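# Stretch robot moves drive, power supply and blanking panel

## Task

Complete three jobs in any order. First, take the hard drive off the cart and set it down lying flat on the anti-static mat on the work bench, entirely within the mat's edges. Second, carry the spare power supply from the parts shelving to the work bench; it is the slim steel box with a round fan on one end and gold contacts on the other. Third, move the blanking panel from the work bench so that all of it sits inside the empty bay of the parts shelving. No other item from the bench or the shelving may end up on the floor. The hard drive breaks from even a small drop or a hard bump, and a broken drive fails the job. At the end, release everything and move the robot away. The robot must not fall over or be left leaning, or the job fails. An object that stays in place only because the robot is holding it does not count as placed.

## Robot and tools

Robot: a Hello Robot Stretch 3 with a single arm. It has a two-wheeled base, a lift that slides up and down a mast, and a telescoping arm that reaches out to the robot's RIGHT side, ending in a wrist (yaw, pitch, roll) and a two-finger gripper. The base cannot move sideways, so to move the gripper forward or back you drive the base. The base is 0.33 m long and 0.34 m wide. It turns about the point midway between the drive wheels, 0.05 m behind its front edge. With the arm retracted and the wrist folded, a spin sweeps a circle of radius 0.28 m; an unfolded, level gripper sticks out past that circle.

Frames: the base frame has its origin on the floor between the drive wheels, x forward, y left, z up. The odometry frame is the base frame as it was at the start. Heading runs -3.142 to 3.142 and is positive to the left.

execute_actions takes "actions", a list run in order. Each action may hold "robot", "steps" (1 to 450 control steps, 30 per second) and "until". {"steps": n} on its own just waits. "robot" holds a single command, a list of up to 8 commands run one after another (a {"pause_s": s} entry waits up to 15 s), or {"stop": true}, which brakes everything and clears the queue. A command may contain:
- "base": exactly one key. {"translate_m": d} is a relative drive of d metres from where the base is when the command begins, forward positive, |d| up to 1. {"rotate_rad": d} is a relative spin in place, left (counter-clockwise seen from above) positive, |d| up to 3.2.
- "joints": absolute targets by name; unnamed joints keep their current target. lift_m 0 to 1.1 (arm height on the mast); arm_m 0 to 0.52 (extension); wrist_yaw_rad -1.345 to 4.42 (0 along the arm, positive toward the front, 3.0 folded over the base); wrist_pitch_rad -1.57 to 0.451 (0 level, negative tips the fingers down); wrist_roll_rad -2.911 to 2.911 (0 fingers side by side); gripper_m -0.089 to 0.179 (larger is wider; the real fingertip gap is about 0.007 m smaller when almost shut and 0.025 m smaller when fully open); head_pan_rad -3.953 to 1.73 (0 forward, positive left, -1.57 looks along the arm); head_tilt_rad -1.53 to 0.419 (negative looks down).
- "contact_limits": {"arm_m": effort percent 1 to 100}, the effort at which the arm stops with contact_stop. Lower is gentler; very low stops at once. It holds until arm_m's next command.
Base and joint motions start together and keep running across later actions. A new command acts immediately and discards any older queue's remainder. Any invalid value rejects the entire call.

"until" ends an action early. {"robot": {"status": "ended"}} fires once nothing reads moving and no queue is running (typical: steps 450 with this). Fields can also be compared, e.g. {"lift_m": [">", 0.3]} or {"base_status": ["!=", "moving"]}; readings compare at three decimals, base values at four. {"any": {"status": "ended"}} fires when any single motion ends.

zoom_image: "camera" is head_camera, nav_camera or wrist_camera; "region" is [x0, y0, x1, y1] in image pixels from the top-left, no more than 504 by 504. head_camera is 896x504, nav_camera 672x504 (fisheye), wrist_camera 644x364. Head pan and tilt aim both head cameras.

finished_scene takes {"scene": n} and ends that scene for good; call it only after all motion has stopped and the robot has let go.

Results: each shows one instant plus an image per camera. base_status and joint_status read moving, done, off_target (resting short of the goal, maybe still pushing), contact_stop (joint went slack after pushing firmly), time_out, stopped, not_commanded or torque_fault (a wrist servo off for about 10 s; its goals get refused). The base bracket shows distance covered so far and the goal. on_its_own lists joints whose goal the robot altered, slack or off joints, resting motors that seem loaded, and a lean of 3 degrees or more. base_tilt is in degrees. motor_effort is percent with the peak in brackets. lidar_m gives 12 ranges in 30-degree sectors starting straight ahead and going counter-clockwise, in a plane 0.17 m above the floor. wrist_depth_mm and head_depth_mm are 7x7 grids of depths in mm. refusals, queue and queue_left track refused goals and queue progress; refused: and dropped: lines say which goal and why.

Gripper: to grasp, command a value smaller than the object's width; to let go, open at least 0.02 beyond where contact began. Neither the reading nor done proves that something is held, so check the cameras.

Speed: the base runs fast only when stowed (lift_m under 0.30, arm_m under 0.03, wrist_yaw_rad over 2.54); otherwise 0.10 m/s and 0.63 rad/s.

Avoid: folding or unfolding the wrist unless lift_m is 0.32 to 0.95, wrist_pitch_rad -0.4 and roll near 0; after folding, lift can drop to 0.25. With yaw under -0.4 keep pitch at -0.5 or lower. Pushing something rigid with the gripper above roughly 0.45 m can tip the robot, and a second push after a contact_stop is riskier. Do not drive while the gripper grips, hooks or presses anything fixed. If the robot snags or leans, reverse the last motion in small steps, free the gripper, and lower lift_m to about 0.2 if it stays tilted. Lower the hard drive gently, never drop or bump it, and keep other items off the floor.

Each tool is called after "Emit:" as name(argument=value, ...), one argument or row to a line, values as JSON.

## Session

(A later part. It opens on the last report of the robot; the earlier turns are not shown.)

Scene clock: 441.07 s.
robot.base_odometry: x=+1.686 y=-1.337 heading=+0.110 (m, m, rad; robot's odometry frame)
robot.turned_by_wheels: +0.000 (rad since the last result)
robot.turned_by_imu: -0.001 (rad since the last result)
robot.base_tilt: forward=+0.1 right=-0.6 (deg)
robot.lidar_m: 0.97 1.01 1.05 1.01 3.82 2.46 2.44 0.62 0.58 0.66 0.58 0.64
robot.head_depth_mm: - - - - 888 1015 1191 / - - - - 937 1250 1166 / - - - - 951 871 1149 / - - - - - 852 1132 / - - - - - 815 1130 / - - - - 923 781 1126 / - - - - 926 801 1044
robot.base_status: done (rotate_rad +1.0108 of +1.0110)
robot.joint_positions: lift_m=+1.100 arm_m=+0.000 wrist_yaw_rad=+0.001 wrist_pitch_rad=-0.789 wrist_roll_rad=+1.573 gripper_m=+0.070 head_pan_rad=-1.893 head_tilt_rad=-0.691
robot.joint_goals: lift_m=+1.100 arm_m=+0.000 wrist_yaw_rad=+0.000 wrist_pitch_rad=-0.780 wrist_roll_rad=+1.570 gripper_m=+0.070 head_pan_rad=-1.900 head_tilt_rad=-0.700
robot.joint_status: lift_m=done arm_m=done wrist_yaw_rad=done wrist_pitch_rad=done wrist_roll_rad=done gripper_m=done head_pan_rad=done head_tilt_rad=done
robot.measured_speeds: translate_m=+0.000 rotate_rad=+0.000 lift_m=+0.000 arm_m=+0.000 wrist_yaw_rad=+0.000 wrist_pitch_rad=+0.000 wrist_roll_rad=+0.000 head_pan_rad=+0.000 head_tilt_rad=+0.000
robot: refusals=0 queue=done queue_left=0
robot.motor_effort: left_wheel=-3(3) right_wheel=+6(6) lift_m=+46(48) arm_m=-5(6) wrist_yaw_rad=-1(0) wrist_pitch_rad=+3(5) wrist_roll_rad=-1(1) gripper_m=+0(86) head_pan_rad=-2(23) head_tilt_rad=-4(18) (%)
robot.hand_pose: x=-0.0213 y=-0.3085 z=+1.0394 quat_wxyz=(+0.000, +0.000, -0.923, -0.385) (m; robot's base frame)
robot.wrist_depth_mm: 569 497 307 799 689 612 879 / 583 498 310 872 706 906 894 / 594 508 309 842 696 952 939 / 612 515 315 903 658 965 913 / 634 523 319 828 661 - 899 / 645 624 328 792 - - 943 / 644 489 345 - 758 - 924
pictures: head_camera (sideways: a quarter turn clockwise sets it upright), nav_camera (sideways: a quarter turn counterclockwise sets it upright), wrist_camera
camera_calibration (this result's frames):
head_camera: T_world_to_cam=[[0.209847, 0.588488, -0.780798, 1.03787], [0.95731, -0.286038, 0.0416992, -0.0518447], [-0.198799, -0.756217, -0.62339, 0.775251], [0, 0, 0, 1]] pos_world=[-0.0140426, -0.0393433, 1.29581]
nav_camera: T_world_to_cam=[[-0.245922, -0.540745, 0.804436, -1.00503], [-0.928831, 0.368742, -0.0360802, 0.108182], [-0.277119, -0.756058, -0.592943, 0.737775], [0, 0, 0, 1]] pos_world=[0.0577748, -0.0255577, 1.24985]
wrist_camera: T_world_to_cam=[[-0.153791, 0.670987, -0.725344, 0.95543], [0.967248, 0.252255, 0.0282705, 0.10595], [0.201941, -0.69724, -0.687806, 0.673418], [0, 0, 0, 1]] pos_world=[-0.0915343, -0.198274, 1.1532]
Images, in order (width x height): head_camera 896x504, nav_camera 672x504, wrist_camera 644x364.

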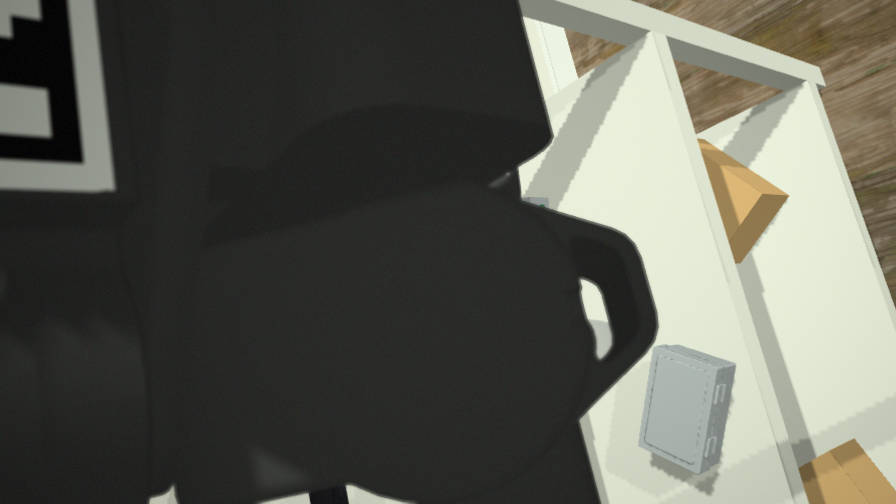

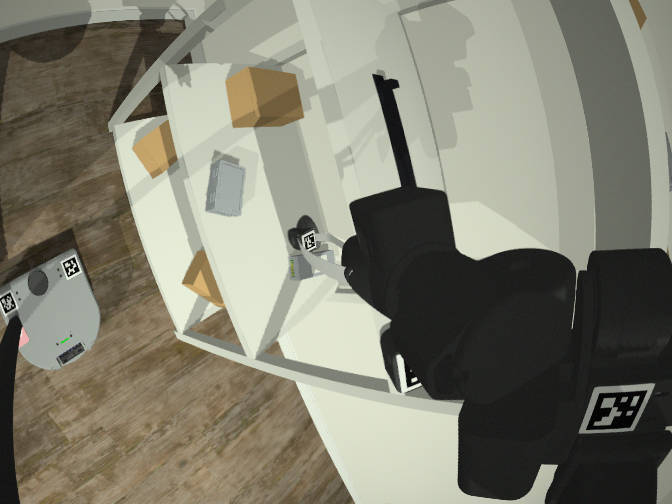

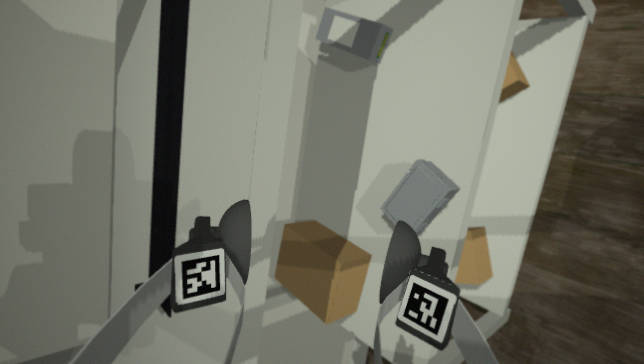

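Emit:
execute_actions(
  actions=[
    {"robot":[{"joints":{"wrist_pitch_rad":-0.6,"wrist_roll_rad":0,"lift_m":0.68,"gripper_m":0.13,"head_pan_rad":-1.5,"head_tilt_rad":-0.8},"base":{"translate_m":-0.245}},{"joints":{"arm_m":0.25}}],"steps":450,"until":{"robot":{"status":"ended"}}},
  ],
)

Scene clock: 468.27 s.
robot.base_odometry: x=+1.442 y=-1.364 heading=+0.110 (m, m, rad; robot's odometry frame)
robot.turned_by_wheels: +0.000 (rad since the last result)
robot.turned_by_imu: -0.001 (rad since the last result)
robot.base_tilt: forward=-0.2 right=-0.5 (deg)
robot.lidar_m: 1.22 1.27 1.05 1.01 3.16 2.21 2.32 1.33 0.47 0.52 0.70 0.73
robot.head_depth_mm: 776 664 509 1208 662 - - / 803 665 511 1087 847 1174 1130 / 811 670 512 1059 847 1162 1136 / 814 674 515 1062 892 1188 1141 / 821 677 518 1064 896 1216 1146 / 824 682 522 1069 857 1219 1155 / 829 683 539 1043 863 1190 1161
robot.base_status: done (translate_m -0.2450 of -0.2450)
robot.joint_positions: lift_m=+0.680 arm_m=+0.250 wrist_yaw_rad=+0.001 wrist_pitch_rad=-0.617 wrist_roll_rad=+0.004 gripper_m=+0.130 head_pan_rad=-1.507 head_tilt_rad=-0.790
robot.joint_goals: lift_m=+0.680 arm_m=+0.250 wrist_yaw_rad=+0.000 wrist_pitch_rad=-0.600 wrist_roll_rad=+0.000 gripper_m=+0.130 head_pan_rad=-1.500 head_tilt_rad=-0.800
robot.joint_status: lift_m=done arm_m=done wrist_yaw_rad=done wrist_pitch_rad=done wrist_roll_rad=done gripper_m=done head_pan_rad=done head_tilt_rad=done
robot.measured_speeds: translate_m=+0.000 rotate_rad=+0.000 lift_m=+0.000 arm_m=+0.000 wrist_yaw_rad=+0.000 wrist_pitch_rad=+0.000 wrist_roll_rad=+0.000 head_pan_rad=+0.000 head_tilt_rad=+0.000
robot: refusals=0 queue=done queue_left=0
robot.motor_effort: left_wheel=-3(6) right_wheel=+6(7) lift_m=+29(44) arm_m=+3(3) wrist_yaw_rad=-1(1) wrist_pitch_rad=+5(5) wrist_roll_rad=-2(5) gripper_m=+0(91) head_pan_rad=+1(20) head_tilt_rad=-5(13) (%)
robot.hand_pose: x=-0.0214 y=-0.5898 z=+0.6512 quat_wxyz=(+0.673, +0.215, -0.675, -0.215) (m; robot's base frame)
robot.wrist_depth_mm: 475 462 453 439 427 353 412 / 433 448 486 478 480 395 449 / 370 384 398 359 418 502 511 / 321 330 339 299 366 596 576 / 283 - 298 298 318 690 682 / 257 - 267 273 281 805 828 / 227 236 243 247 254 - 833
pictures: head_camera (sideways: a quarter turn clockwise sets it upright), nav_camera (sideways: a quarter turn counterclockwise sets it upright), wrist_camera
camera_calibration (this result's frames):
head_camera: T_world_to_cam=[[-0.0318511, 0.698029, -0.715361, 0.954051], [0.994838, 0.0911352, 0.0446326, -0.0558871], [0.0963494, -0.710246, -0.697329, 0.869626], [0, 0, 0, 1]] pos_world=[0.00219826, -0.0432141, 1.2914]
nav_camera: T_world_to_cam=[[-0.0193835, -0.669871, 0.742224, -0.925324], [-0.999526, -0.00477396, -0.0304117, 0.101229], [0.0239153, -0.742462, -0.669461, 0.835477], [0, 0, 0, 1]] pos_world=[0.0632645, 0.000944791, 1.2492]
wrist_camera: T_world_to_cam=[[-0.987466, -0.122817, 0.099128, -0.16035], [-0.15742, 0.721161, -0.674645, 0.898196], [0.0113709, -0.681794, -0.731456, 0.243738], [0, 0, 0, 1]] pos_world=[-0.0197172, -0.501258, 0.800143]
Images, in order (width x height): head_camera 896x504, nav_camera 672x504, wrist_camera 644x364.

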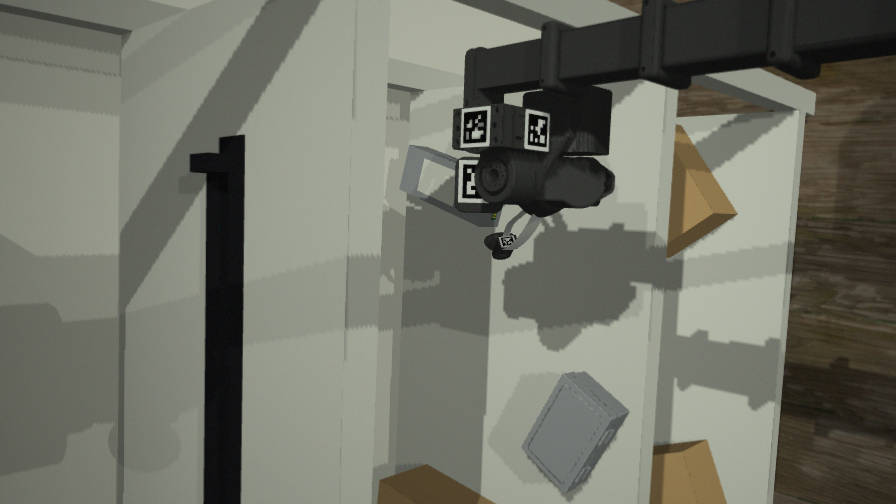

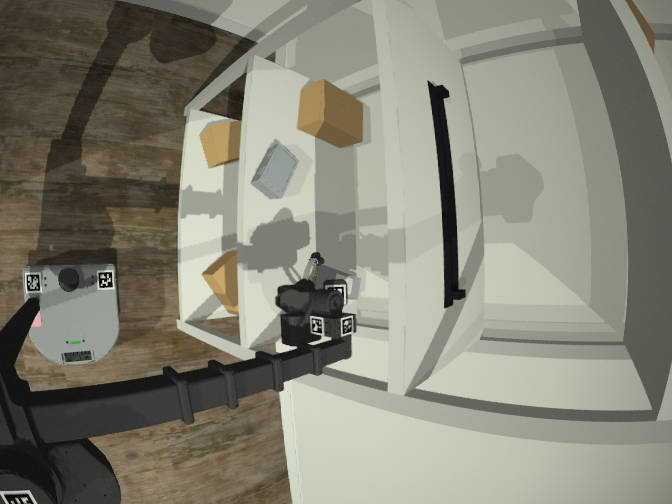

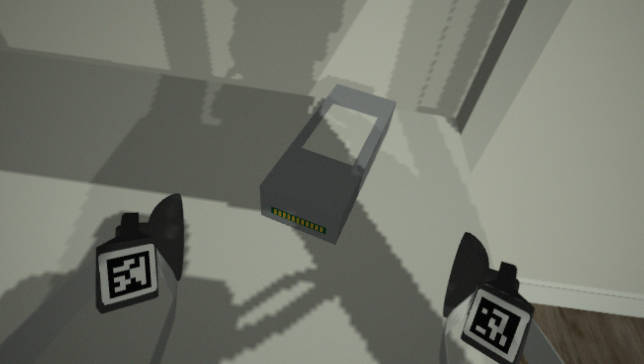

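Emit:
execute_actions(
  actions=[
    {"robot":[{"joints":{"wrist_yaw_rad":-0.28,"arm_m":0.449},"base":{"translate_m":0.044}},{"joints":{"lift_m":0.63}}],"steps":450,"until":{"robot":{"status":"ended"}}},
  ],
)

Scene clock: 489.27 s.
robot.base_odometry: x=+1.486 y=-1.359 heading=+0.110 (m, m, rad; robot's odometry frame)
robot.turned_by_wheels: +0.000 (rad since the last result)
robot.turned_by_imu: -0.001 (rad since the last result)
robot.base_tilt: forward=+0.0 right=-0.6 (deg)
robot.lidar_m: 1.17 1.22 1.05 1.01 3.14 2.25 2.31 1.34 0.49 0.53 0.67 0.71
robot.head_depth_mm: 799 663 509 1201 1376 816 - / 804 665 511 - 888 1186 1129 / 809 669 513 976 891 1157 1136 / 814 674 515 1062 895 1214 1145 / 819 677 517 1066 877 1214 1147 / 823 679 522 1067 841 1219 1161 / 828 684 538 1004 881 1171 1164
robot.base_status: done (translate_m +0.0440 of +0.0440)
robot.joint_positions: lift_m=+0.630 arm_m=+0.449 wrist_yaw_rad=-0.279 wrist_pitch_rad=-0.616 wrist_roll_rad=+0.004 gripper_m=+0.130 head_pan_rad=-1.507 head_tilt_rad=-0.790
robot.joint_goals: lift_m=+0.630 arm_m=+0.449 wrist_yaw_rad=-0.280 wrist_pitch_rad=-0.600 wrist_roll_rad=+0.000 gripper_m=+0.130 head_pan_rad=-1.500 head_tilt_rad=-0.800
robot.joint_status: lift_m=done arm_m=done wrist_yaw_rad=done wrist_pitch_rad=done wrist_roll_rad=done gripper_m=done head_pan_rad=done head_tilt_rad=done
robot.measured_speeds: translate_m=+0.000 rotate_rad=+0.000 lift_m=+0.000 arm_m=+0.000 wrist_yaw_rad=+0.000 wrist_pitch_rad=+0.000 wrist_roll_rad=+0.000 head_pan_rad=+0.000 head_tilt_rad=+0.000
robot: refusals=0 queue=done queue_left=0
robot.motor_effort: left_wheel=-3(5) right_wheel=+6(12) lift_m=+30(30) arm_m=+4(4) wrist_yaw_rad=-1(5) wrist_pitch_rad=+5(5) wrist_roll_rad=-2(2) gripper_m=+0(0) head_pan_rad=+2(2) head_tilt_rad=-4(4) (%)
robot.hand_pose: x=-0.0753 y=-0.7813 z=+0.6012 quat_wxyz=(+0.636, +0.118, -0.698, -0.307) (m; robot's base frame)
robot.wrist_depth_mm: 220 228 240 251 263 269 191 / 244 253 267 281 302 244 224 / 273 288 305 322 346 252 398 / 298 265 272 229 295 293 476 / 226 - 238 198 251 519 623 / 206 - 206 177 224 686 814 / 182 187 162 159 202 - 792
pictures: head_camera (sideways: a quarter turn clockwise sets it upright), nav_camera (sideways: a quarter turn counterclockwise sets it upright), wrist_camera
camera_calibration (this result's frames):
head_camera: T_world_to_cam=[[-0.0318801, 0.698049, -0.71534, 0.954025], [0.994834, 0.0911735, 0.0446334, -0.0558881], [0.0963763, -0.710222, -0.697349, 0.869652], [0, 0, 0, 1]] pos_world=[0.00219995, -0.0432139, 1.2914]
nav_camera: T_world_to_cam=[[-0.0193556, -0.669894, 0.742205, -0.925299], [-0.999526, -0.00481276, -0.03041, 0.101227], [0.0239435, -0.742441, -0.669483, 0.835504], [0, 0, 0, 1]] pos_world=[0.0632644, 0.00094858, 1.2492]
wrist_camera: T_world_to_cam=[[-0.983, 0.154509, 0.0991852, -0.0151368], [0.0476886, 0.73653, -0.674722, 1.02154], [-0.177303, -0.658522, -0.731377, 0.0812041], [0, 0, 0, 1]] pos_world=[-0.0491977, -0.696583, 0.75015]
Images, in order (width x height): head_camera 896x504, nav_camera 672x504, wrist_camera 644x364.

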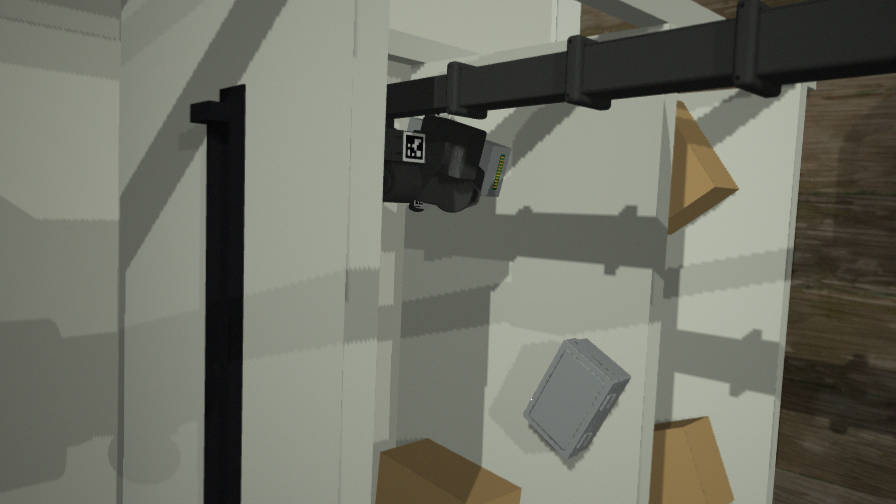

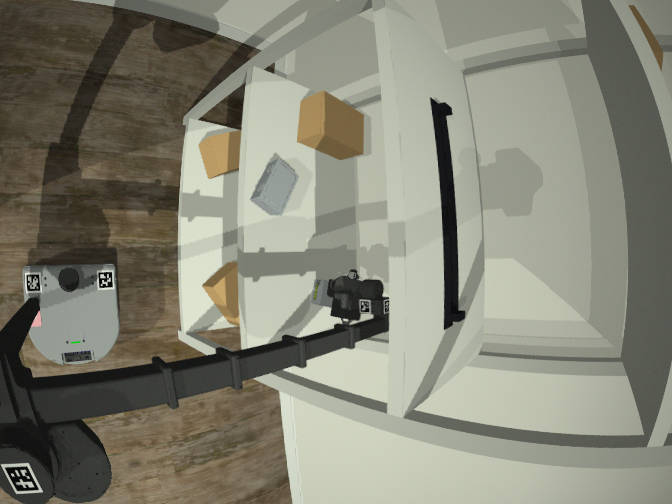

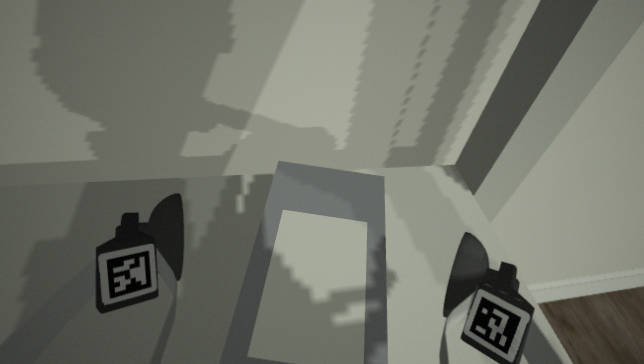

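Emit:
execute_actions(
  actions=[
    {"robot":[{"joints":{"lift_m":0.595}},{"joints":{"gripper_m":0.03}},{"pause_s":0.7},{"joints":{"lift_m":0.64}},{"pause_s":1}],"steps":450,"until":{"robot":{"status":"ended"}}},
  ],
)

Scene clock: 499.30 s.
robot.base_odometry: x=+1.486 y=-1.359 heading=+0.110 (m, m, rad; robot's odometry frame)
robot.turned_by_wheels: +0.000 (rad since the last result)
robot.turned_by_imu: -0.001 (rad since the last result)
robot.base_tilt: forward=+0.0 right=-0.7 (deg)
robot.lidar_m: 1.17 1.22 1.05 1.02 3.15 2.25 2.31 1.34 0.49 0.53 0.67 0.72
robot.head_depth_mm: 799 662 508 1201 1401 - - / 803 665 511 1004 886 1182 1129 / 808 668 511 979 891 1159 1132 / 814 673 515 1064 890 1208 1147 / 818 677 518 1066 894 1216 1149 / 823 681 521 1070 841 1215 1159 / 828 683 539 1007 881 1176 1166
robot.base_status: done (translate_m +0.0440 of +0.0440)
robot.joint_positions: lift_m=+0.639 arm_m=+0.449 wrist_yaw_rad=-0.282 wrist_pitch_rad=-0.669 wrist_roll_rad=+0.004 gripper_m=+0.031 head_pan_rad=-1.507 head_tilt_rad=-0.790
robot.joint_goals: lift_m=+0.640 arm_m=+0.449 wrist_yaw_rad=-0.280 wrist_pitch_rad=-0.600 wrist_roll_rad=+0.000 gripper_m=+0.030 head_pan_rad=-1.500 head_tilt_rad=-0.800
robot.joint_status: lift_m=done arm_m=done wrist_yaw_rad=done wrist_pitch_rad=done wrist_roll_rad=done gripper_m=done head_pan_rad=done head_tilt_rad=done
robot.measured_speeds: translate_m=+0.000 rotate_rad=+0.000 lift_m=+0.000 arm_m=+0.000 wrist_yaw_rad=+0.000 wrist_pitch_rad=+0.000 wrist_roll_rad=+0.000 head_pan_rad=+0.000 head_tilt_rad=+0.000
robot: refusals=0 queue=done queue_left=0
robot.motor_effort: left_wheel=-4(4) right_wheel=+6(9) lift_m=+55(55) arm_m=+3(4) wrist_yaw_rad=+2(3) wrist_pitch_rad=+20(21) wrist_roll_rad=-2(2) gripper_m=-20(100) head_pan_rad=+2(2) head_tilt_rad=-4(5) (%)
robot.hand_pose: x=-0.0734 y=-0.7725 z=+0.6004 quat_wxyz=(+0.628, +0.135, -0.695, -0.324) (m; robot's base frame)
robot.wrist_depth_mm: 227 237 246 259 273 275 195 / 253 264 279 295 316 245 341 / 287 301 320 326 355 264 421 / 249 255 257 182 274 315 524 / 223 228 154 156 245 268 700 / 201 207 135 138 141 228 835 / 187 187 121 122 131 208 776
pictures: head_camera (sideways: a quarter turn clockwise sets it upright), nav_camera (sideways: a quarter turn counterclockwise sets it upright), wrist_camera
camera_calibration (this result's frames):
head_camera: T_world_to_cam=[[-0.03188, 0.698049, -0.71534, 0.954025], [0.994834, 0.0911733, 0.0446334, -0.0558881], [0.0963762, -0.710222, -0.697349, 0.869652], [0, 0, 0, 1]] pos_world=[0.00219995, -0.0432139, 1.2914]
nav_camera: T_world_to_cam=[[-0.0193557, -0.669894, 0.742205, -0.925299], [-0.999526, -0.00481264, -0.03041, 0.101227], [0.0239434, -0.742442, -0.669483, 0.835504], [0, 0, 0, 1]] pos_world=[0.0632644, 0.00094857, 1.2492]
wrist_camera: T_world_to_cam=[[-0.983892, 0.152852, 0.0926942, -0.0119792], [0.0595735, 0.769254, -0.63616, 1.0174], [-0.168544, -0.620391, -0.765969, 0.13755], [0, 0, 0, 1]] pos_world=[-0.0492132, -0.695474, 0.7537]
Images, in order (width x height): head_camera 896x504, nav_camera 672x504, wrist_camera 644x364.

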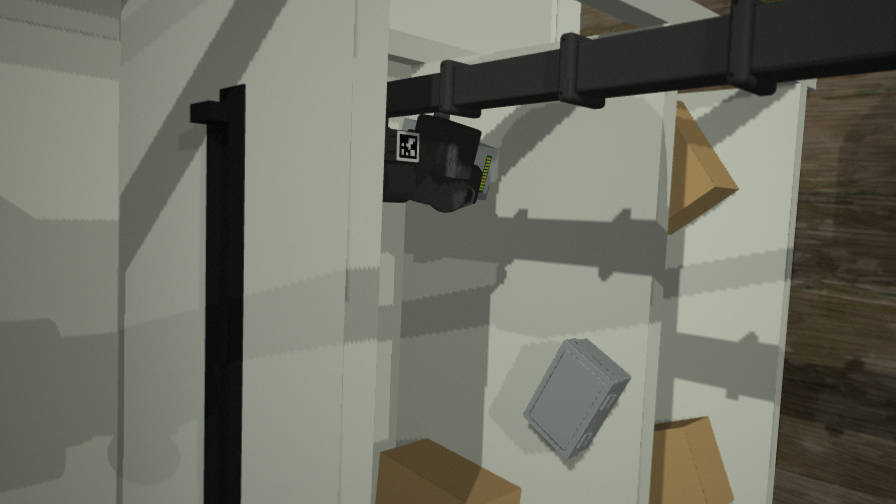

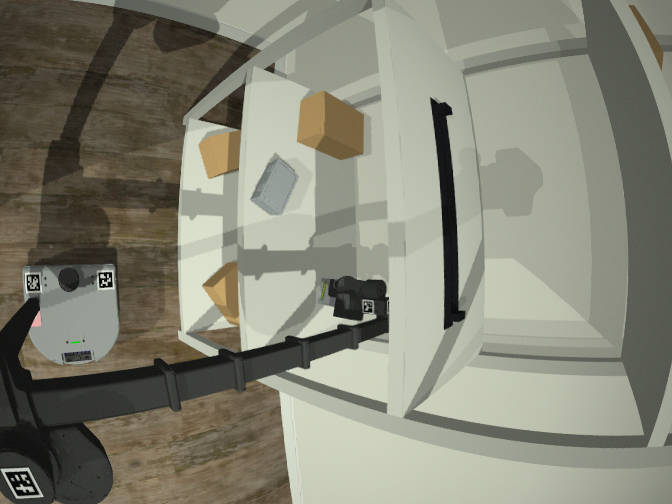

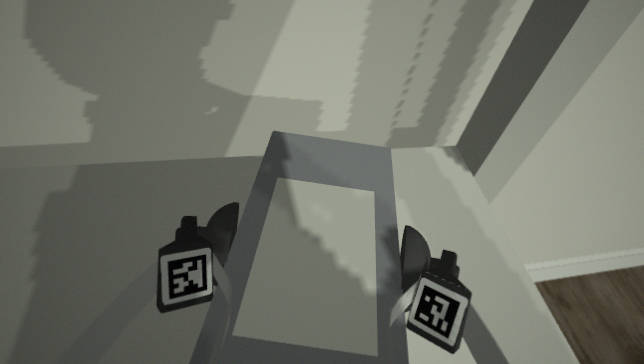

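Emit:
execute_actions(
  actions=[
    {"robot":[{"joints":{"arm_m":0.0}},{"joints":{"wrist_yaw_rad":1.5,"head_pan_rad":-0.6,"head_tilt_rad":-0.6},"base":{"rotate_rad":1.93}},{"base":{"translate_m":1.0},"joints":{"lift_m":0.93}}],"steps":450,"until":{"robot":{"status":"ended"}}},
    {"steps":450,"until":{"robot":{"status":"ended"}}},
  ],
)

Scene clock: 537.43 s.
robot.base_odometry: x=+1.034 y=-0.467 heading=+2.040 (m, m, rad; robot's odometry frame)
robot.turned_by_wheels: +1.930 (rad since the last result)
robot.turned_by_imu: +1.919 (rad since the last result)
robot.base_tilt: forward=+0.0 right=-0.4 (deg)
robot.lidar_m: 2.17 2.47 1.81 1.83 2.07 1.38 1.49 1.68 0.85 0.32 0.38 0.75
robot.head_depth_mm: 506 531 560 592 627 669 701 / 616 654 697 747 806 875 380 / 787 850 925 1012 1126 1163 383 / 2496 2314 2940 2187 1729 1463 405 / 2478 2330 2892 2293 1782 1471 1252 / 2449 2364 2833 2310 1805 1475 1253 / 2379 2369 2790 2292 1794 1475 1255
robot.base_status: done (translate_m +1.0000 of +1.0000)
robot.joint_positions: lift_m=+0.929 arm_m=+0.000 wrist_yaw_rad=+1.499 wrist_pitch_rad=-0.670 wrist_roll_rad=+0.002 gripper_m=+0.031 head_pan_rad=-0.607 head_tilt_rad=-0.606
robot.joint_goals: lift_m=+0.930 arm_m=+0.000 wrist_yaw_rad=+1.500 wrist_pitch_rad=-0.600 wrist_roll_rad=+0.000 gripper_m=+0.030 head_pan_rad=-0.600 head_tilt_rad=-0.600
robot.joint_status: lift_m=done arm_m=done wrist_yaw_rad=done wrist_pitch_rad=done wrist_roll_rad=done gripper_m=done head_pan_rad=done head_tilt_rad=done
robot.measured_speeds: translate_m=+0.000 rotate_rad=+0.000 lift_m=+0.000 arm_m=+0.000 wrist_yaw_rad=+0.000 wrist_pitch_rad=+0.000 wrist_roll_rad=+0.000 head_pan_rad=+0.000 head_tilt_rad=+0.000
robot: refusals=0 queue=done queue_left=0
robot.motor_effort: left_wheel=-3(6) right_wheel=+6(12) lift_m=+55(58) arm_m=-5(7) wrist_yaw_rad=+2(8) wrist_pitch_rad=+20(20) wrist_roll_rad=-1(2) gripper_m=-20(21) head_pan_rad=+3(30) head_tilt_rad=+3(19) (%)
robot.hand_pose: x=+0.1640 y=-0.1588 z=+0.8901 quat_wxyz=(+0.647, +0.625, -0.331, +0.284) (m; robot's base frame)
robot.wrist_depth_mm: - - - - - - 473 / - - - - - 945 427 / - - - - - 753 378 / - - - 182 - 615 339 / - - 154 156 949 527 315 / - - 135 138 142 450 287 / 921 939 121 123 131 372 264
pictures: head_camera (sideways: a quarter turn clockwise sets it upright), nav_camera (sideways: a quarter turn counterclockwise sets it upright), wrist_camera
camera_calibration (this result's frames):
head_camera: T_world_to_cam=[[-0.449314, 0.327549, -0.831161, 1.10754], [0.540729, 0.8403, 0.0388398, -0.0455855], [0.711146, -0.431981, -0.554674, 0.680304], [0, 0, 0, 1]] pos_world=[0.0384878, -0.0305899, 1.29966]
nav_camera: T_world_to_cam=[[0.391805, -0.347673, 0.851829, -1.07072], [-0.612227, -0.789634, -0.0406904, 0.112257], [0.68678, -0.50557, -0.522237, 0.639907], [0, 0, 0, 1]] pos_world=[0.0487632, 0.0399001, 1.25082]
wrist_camera: T_world_to_cam=[[0.0563244, -0.994012, 0.0936389, -0.252688], [-0.765634, -0.103197, -0.634945, 0.711219], [0.640806, -0.0359302, -0.766862, 0.741085], [0, 0, 0, 1]] pos_world=[0.0838743, -0.151151, 1.04356]
Images, in order (width x height): head_camera 896x504, nav_camera 672x504, wrist_camera 644x364.

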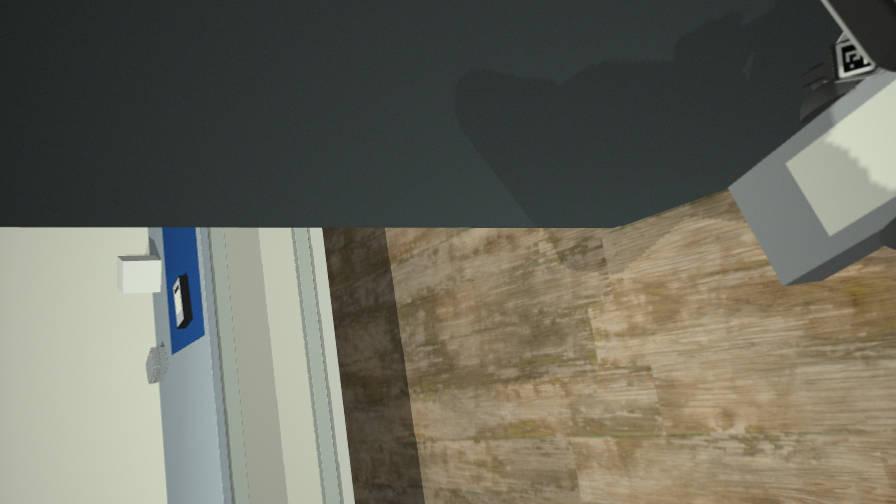

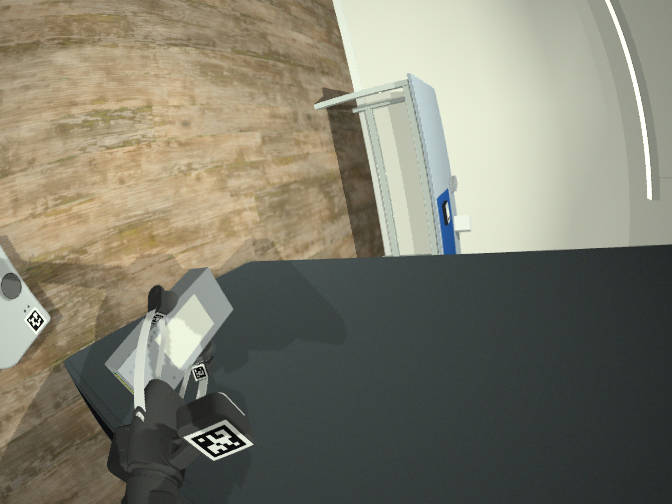

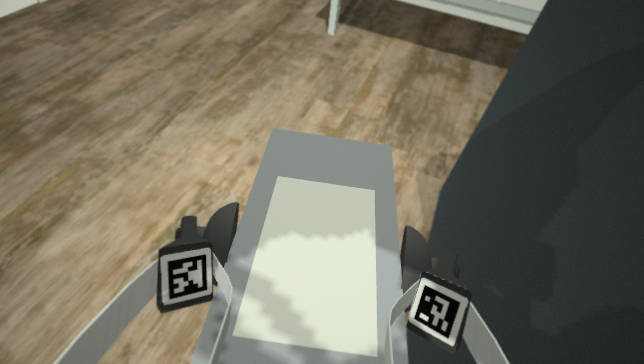

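Emit:
execute_actions(
  actions=[
    {"robot":[{"base":{"translate_m":1.0}},{"base":{"translate_m":0.63}},{"base":{"rotate_rad":0.85},"joints":{"wrist_yaw_rad":0.0,"head_pan_rad":-1.4,"head_tilt_rad":-0.7}},{"joints":{"arm_m":0.44}}],"steps":450,"until":{"robot":{"status":"ended"}}},
    {"steps":450,"until":{"robot":{"status":"ended"}}},
  ],
)

Scene clock: 566.00 s.
robot.base_odometry: x=+0.298 y=+0.987 heading=+2.890 (m, m, rad; robot's odometry frame)
robot.turned_by_wheels: +0.850 (rad since the last result)
robot.turned_by_imu: +0.840 (rad since the last result)
robot.base_tilt: forward=-0.1 right=-0.5 (deg)
robot.lidar_m: 1.66 1.63 1.83 2.14 3.11 1.08 0.97 1.56 1.53 1.23 0.57 1.49
robot.head_depth_mm: 1239 - 984 824 1629 1383 1191 / 1215 1331 720 798 1594 1379 1191 / 1202 1324 1079 828 1565 1381 1193 / 1178 1306 1083 830 1521 1361 1173 / 1156 1292 1084 836 865 1360 1202 / 1140 1267 1402 1633 1652 1387 1204 / 1121 1244 1400 1603 1663 1401 1201
robot.base_status: done (rotate_rad +0.8498 of +0.8500)
robot.joint_positions: lift_m=+0.929 arm_m=+0.440 wrist_yaw_rad=+0.001 wrist_pitch_rad=-0.670 wrist_roll_rad=+0.002 gripper_m=+0.031 head_pan_rad=-1.393 head_tilt_rad=-0.691
robot.joint_goals: lift_m=+0.930 arm_m=+0.440 wrist_yaw_rad=+0.000 wrist_pitch_rad=-0.600 wrist_roll_rad=+0.000 gripper_m=+0.030 head_pan_rad=-1.400 head_tilt_rad=-0.700
robot.joint_status: lift_m=done arm_m=done wrist_yaw_rad=done wrist_pitch_rad=done wrist_roll_rad=done gripper_m=done head_pan_rad=done head_tilt_rad=done
robot.measured_speeds: translate_m=+0.000 rotate_rad=+0.000 lift_m=+0.000 arm_m=+0.000 wrist_yaw_rad=+0.000 wrist_pitch_rad=+0.000 wrist_roll_rad=+0.000 head_pan_rad=+0.000 head_tilt_rad=+0.000
robot: refusals=0 queue=done queue_left=0
robot.motor_effort: left_wheel=-3(6) right_wheel=+6(12) lift_m=+55(55) arm_m=+3(5) wrist_yaw_rad=-1(7) wrist_pitch_rad=+20(20) wrist_roll_rad=-1(1) gripper_m=-20(21) head_pan_rad=-2(26) head_tilt_rad=-4(14) (%)
robot.hand_pose: x=-0.0214 y=-0.7706 z=+0.8901 quat_wxyz=(+0.667, +0.233, -0.668, -0.233) (m; robot's base frame)
robot.wrist_depth_mm: 490 517 546 566 603 633 684 / 420 439 452 473 493 519 548 / 369 379 391 400 419 434 455 / 322 332 338 181 358 373 391 / 289 296 153 157 317 332 339 / 261 268 135 138 141 298 305 / 241 242 121 123 131 270 275
pictures: head_camera (sideways: a quarter turn clockwise sets it upright), nav_camera (sideways: a quarter turn counterclockwise sets it upright), wrist_camera
camera_calibration (this result's frames):
head_camera: T_world_to_cam=[[-0.0978662, 0.617221, -0.78068, 1.03959], [0.977301, 0.20771, 0.0417052, -0.0519745], [0.187896, -0.758877, -0.623538, 0.773085], [0, 0, 0, 1]] pos_world=[0.00727529, -0.044183, 1.2958]
nav_camera: T_world_to_cam=[[0.043325, -0.59261, 0.804324, -1.00665], [-0.991939, -0.121475, -0.0360696, 0.108553], [0.119081, -0.796277, -0.593095, 0.735557], [0, 0, 0, 1]] pos_world=[0.0637007, 0.002342, 1.24985]
wrist_camera: T_world_to_cam=[[-0.987231, -0.12878, 0.0937626, -0.206088], [-0.158924, 0.755932, -0.635068, 1.18129], [0.0109058, -0.641859, -0.766745, 0.357421], [0, 0, 0, 1]] pos_world=[-0.019619, -0.690103, 1.04357]
Images, in order (width x height): head_camera 896x504, nav_camera 672x504, wrist_camera 644x364.

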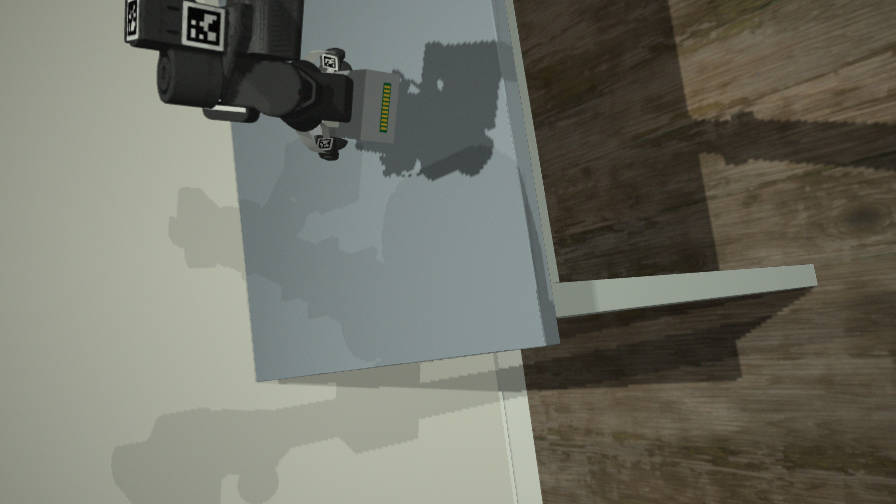

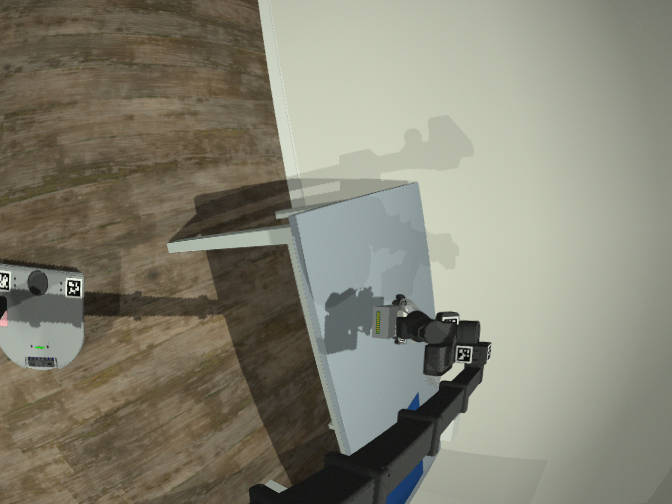

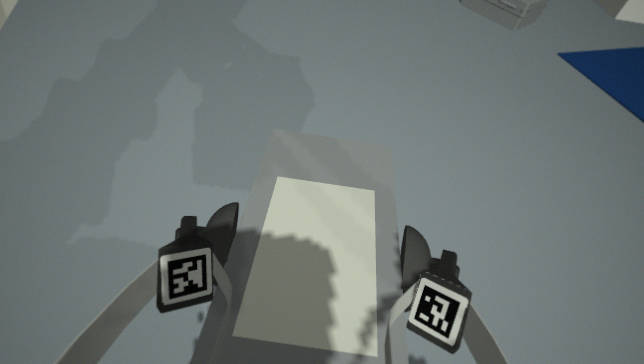

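Emit:
execute_actions(
  actions=[
    {"robot":[{"joints":{"arm_m":0.49,"lift_m":0.845}},{"joints":{"lift_m":0.836}},{"joints":{"lift_m":0.829}},{"joints":{"lift_m":0.823}}],"steps":450,"until":{"robot":{"status":"ended"}}},
  ],
)

Scene clock: 573.67 s.
robot.base_odometry: x=+0.298 y=+0.987 heading=+2.890 (m, m, rad; robot's odometry frame)
robot.turned_by_wheels: +0.000 (rad since the last result)
robot.turned_by_imu: -0.001 (rad since the last result)
robot.base_tilt: forward=+0.0 right=-0.6 (deg)
robot.lidar_m: 1.66 1.64 1.83 2.15 3.14 1.08 0.97 1.56 1.53 1.23 0.57 1.49
robot.head_depth_mm: 1246 1355 - 822 1631 1376 1194 / 1219 1345 1076 816 1591 1377 1195 / 1197 1318 1080 828 1558 1385 1194 / 1175 1308 1079 828 1521 1359 1177 / 1159 1289 1085 835 867 1355 1199 / 1141 1267 1398 1642 1657 1390 1203 / 1120 1245 1400 1599 1666 1401 1202
robot.base_status: done (rotate_rad +0.8498 of +0.8500)
robot.joint_positions: lift_m=+0.823 arm_m=+0.490 wrist_yaw_rad=+0.001 wrist_pitch_rad=-0.626 wrist_roll_rad=+0.002 gripper_m=+0.031 head_pan_rad=-1.393 head_tilt_rad=-0.691
robot.joint_goals: lift_m=+0.823 arm_m=+0.490 wrist_yaw_rad=+0.000 wrist_pitch_rad=-0.600 wrist_roll_rad=+0.000 gripper_m=+0.030 head_pan_rad=-1.400 head_tilt_rad=-0.700
robot.joint_status: lift_m=done arm_m=done wrist_yaw_rad=done wrist_pitch_rad=done wrist_roll_rad=done gripper_m=done head_pan_rad=done head_tilt_rad=done
robot.measured_speeds: translate_m=+0.000 rotate_rad=+0.000 lift_m=+0.000 arm_m=+0.000 wrist_yaw_rad=+0.000 wrist_pitch_rad=+0.000 wrist_roll_rad=+0.000 head_pan_rad=+0.000 head_tilt_rad=+0.000
robot: refusals=0 queue=done queue_left=0
robot.motor_effort: left_wheel=-3(3) right_wheel=+5(6) lift_m=+27(56) arm_m=+3(4) wrist_yaw_rad=+0(1) wrist_pitch_rad=+7(20) wrist_roll_rad=-1(1) gripper_m=-20(21) head_pan_rad=-3(2) head_tilt_rad=-4(4) (%)
robot.hand_pose: x=-0.0214 y=-0.8282 z=+0.7924 quat_wxyz=(+0.672, +0.218, -0.673, -0.218) (m; robot's base frame)
robot.wrist_depth_mm: 337 357 372 401 420 458 490 / 281 291 303 319 336 357 382 / 237 247 253 202 277 293 306 / 209 213 215 174 233 246 256 / 186 191 150 153 206 216 224 / 166 172 134 137 140 190 196 / 153 154 121 123 131 171 175
pictures: head_camera (sideways: a quarter turn clockwise sets it upright), nav_camera (sideways: a quarter turn counterclockwise sets it upright), wrist_camera
camera_calibration (this result's frames):
head_camera: T_world_to_cam=[[-0.0978663, 0.617221, -0.780679, 1.03959], [0.977301, 0.20771, 0.0417052, -0.0519745], [0.187896, -0.758877, -0.623539, 0.773086], [0, 0, 0, 1]] pos_world=[0.00727529, -0.044183, 1.2958]
nav_camera: T_world_to_cam=[[0.0433252, -0.59261, 0.804323, -1.00665], [-0.991939, -0.121475, -0.0360696, 0.108553], [0.119081, -0.796277, -0.593096, 0.735558], [0, 0, 0, 1]] pos_world=[0.0637007, 0.00234204, 1.24985]
wrist_camera: T_world_to_cam=[[-0.987232, -0.124569, 0.0992718, -0.205217], [-0.158911, 0.72744, -0.667516, 1.16491], [0.0109378, -0.674769, -0.737948, 0.195455], [0, 0, 0, 1]] pos_world=[-0.0196171, -0.74108, 0.942204]
Images, in order (width x height): head_camera 896x504, nav_camera 672x504, wrist_camera 644x364.

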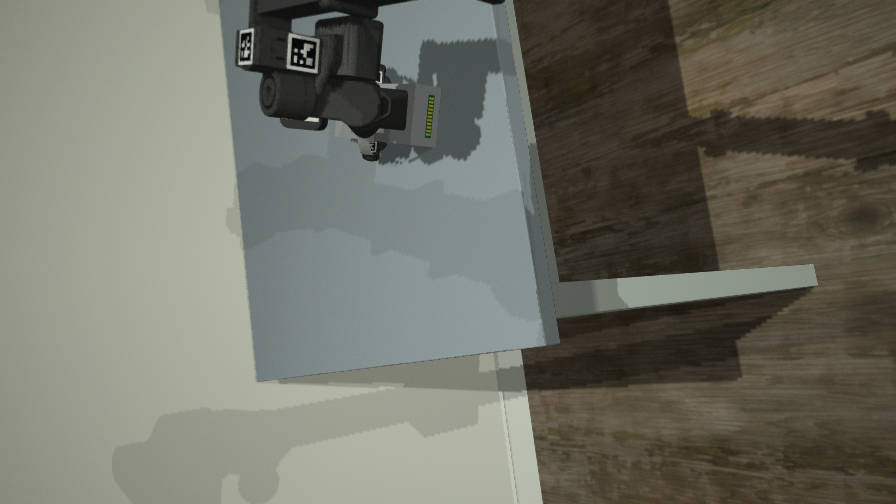

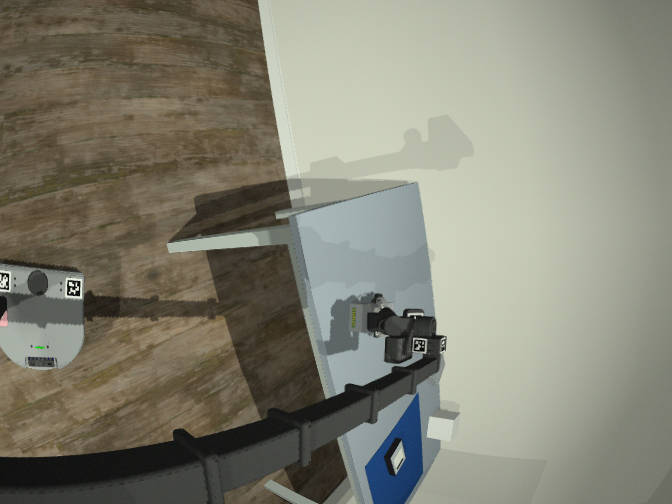

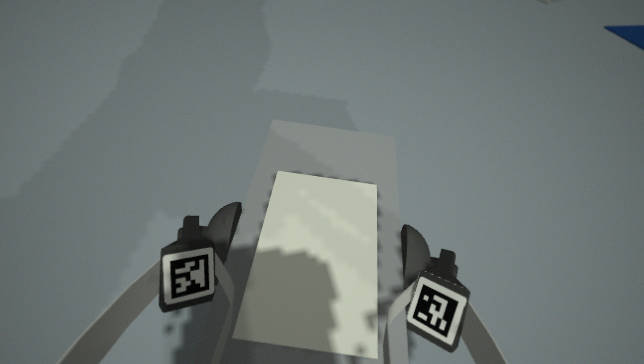

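Emit:
execute_actions(
  actions=[
    {"robot":[{"joints":{"gripper_m":0.13}},{"joints":{"lift_m":0.9,"head_pan_rad":-1.9,"head_tilt_rad":-0.45}},{"joints":{"arm_m":0.1}}],"steps":450,"until":{"robot":{"status":"ended"}}},
  ],
)

Scene clock: 583.53 s.
robot.base_odometry: x=+0.298 y=+0.987 heading=+2.890 (m, m, rad; robot's odometry frame)
robot.turned_by_wheels: +0.000 (rad since the last result)
robot.turned_by_imu: -0.001 (rad since the last result)
robot.base_tilt: forward=-0.1 right=-0.5 (deg)
robot.lidar_m: 1.66 1.64 1.83 2.15 3.11 1.08 0.97 1.56 1.53 1.23 0.57 1.50
robot.head_depth_mm: 1897 2098 2248 1214 2105 1707 - / 1738 1889 1965 1208 1945 - - / 1594 1736 1679 1223 957 - - / 1482 1587 1702 1233 958 - - / 1376 1472 1565 1233 926 - - / 1287 1367 1469 1244 855 - - / 1209 1286 1364 1249 892 717 1341
robot.base_status: done (rotate_rad +0.8498 of +0.8500)
robot.joint_positions: lift_m=+0.900 arm_m=+0.100 wrist_yaw_rad=+0.001 wrist_pitch_rad=-0.616 wrist_roll_rad=+0.002 gripper_m=+0.130 head_pan_rad=-1.893 head_tilt_rad=-0.458
robot.joint_goals: lift_m=+0.900 arm_m=+0.100 wrist_yaw_rad=+0.000 wrist_pitch_rad=-0.600 wrist_roll_rad=+0.000 gripper_m=+0.130 head_pan_rad=-1.900 head_tilt_rad=-0.450
robot.joint_status: lift_m=done arm_m=done wrist_yaw_rad=done wrist_pitch_rad=done wrist_roll_rad=done gripper_m=done head_pan_rad=done head_tilt_rad=done
robot.measured_speeds: translate_m=+0.000 rotate_rad=+0.000 lift_m=+0.000 arm_m=+0.000 wrist_yaw_rad=+0.000 wrist_pitch_rad=+0.000 wrist_roll_rad=+0.000 head_pan_rad=+0.000 head_tilt_rad=+0.000
robot: refusals=0 queue=done queue_left=0
robot.motor_effort: left_wheel=-3(2) right_wheel=+5(5) lift_m=+46(50) arm_m=-5(6) wrist_yaw_rad=+0(1) wrist_pitch_rad=+5(8) wrist_roll_rad=-1(1) gripper_m=+0(87) head_pan_rad=-2(22) head_tilt_rad=+3(20) (%)
robot.hand_pose: x=-0.0214 y=-0.4404 z=+0.8706 quat_wxyz=(+0.673, +0.215, -0.674, -0.215) (m; robot's base frame)
robot.wrist_depth_mm: 919 545 575 564 638 691 708 / 969 435 458 430 507 530 562 / - 369 385 400 417 433 471 / - 321 338 359 469 - - / - - - - - - - / - - - - - - - / 922 942 958 973 - - -
pictures: head_camera (sideways: a quarter turn clockwise sets it upright), nav_camera (sideways: a quarter turn counterclockwise sets it upright), wrist_camera
camera_calibration (this result's frames):
head_camera: T_world_to_cam=[[0.147274, 0.401047, -0.904141, 1.19908], [0.960095, -0.277696, 0.033211, -0.0408225], [-0.237758, -0.872952, -0.425941, 0.518591], [0, 0, 0, 1]] pos_world=[-0.014101, -0.0395196, 1.30639]
nav_camera: T_world_to_cam=[[-0.181908, -0.348988, 0.919302, -1.15523], [-0.931956, 0.359382, -0.0479821, 0.123709], [-0.313635, -0.865478, -0.390616, 0.474741], [0, 0, 0, 1]] pos_world=[0.0540413, -0.0367428, 1.25338]
wrist_camera: T_world_to_cam=[[-0.987234, -0.123606, 0.100456, -0.165267], [-0.158903, 0.721002, -0.674467, 0.938157], [0.0109393, -0.681819, -0.731439, 0.506063], [0, 0, 0, 1]] pos_world=[-0.0196175, -0.351797, 1.01951]
Images, in order (width x height): head_camera 896x504, nav_camera 672x504, wrist_camera 644x364.

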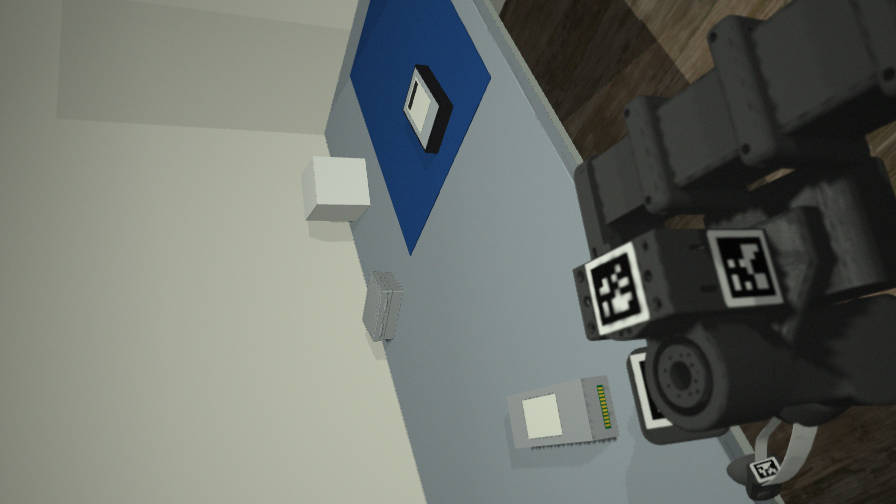

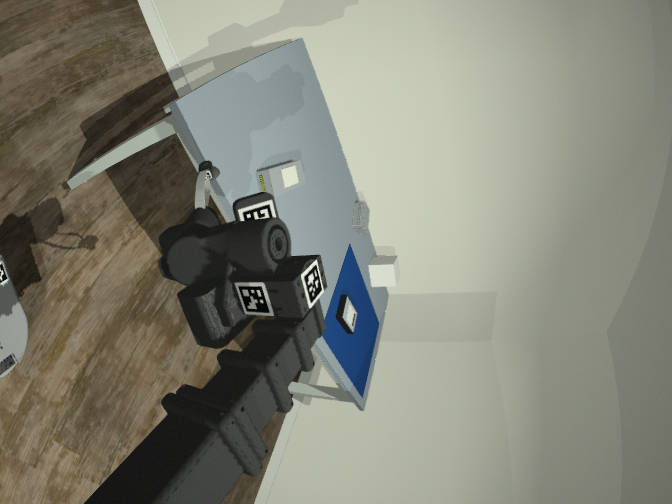

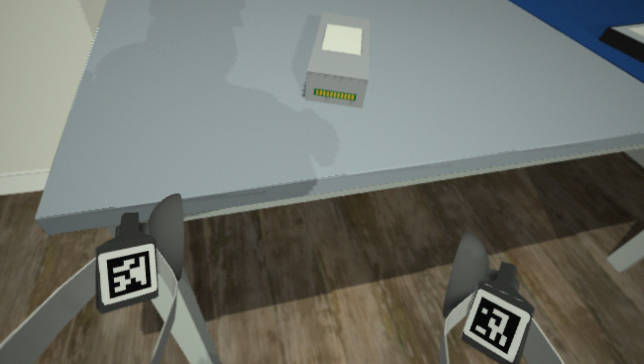

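Emit:
finished_scene(
  scene=2,
)

The scene is finished: the task was done.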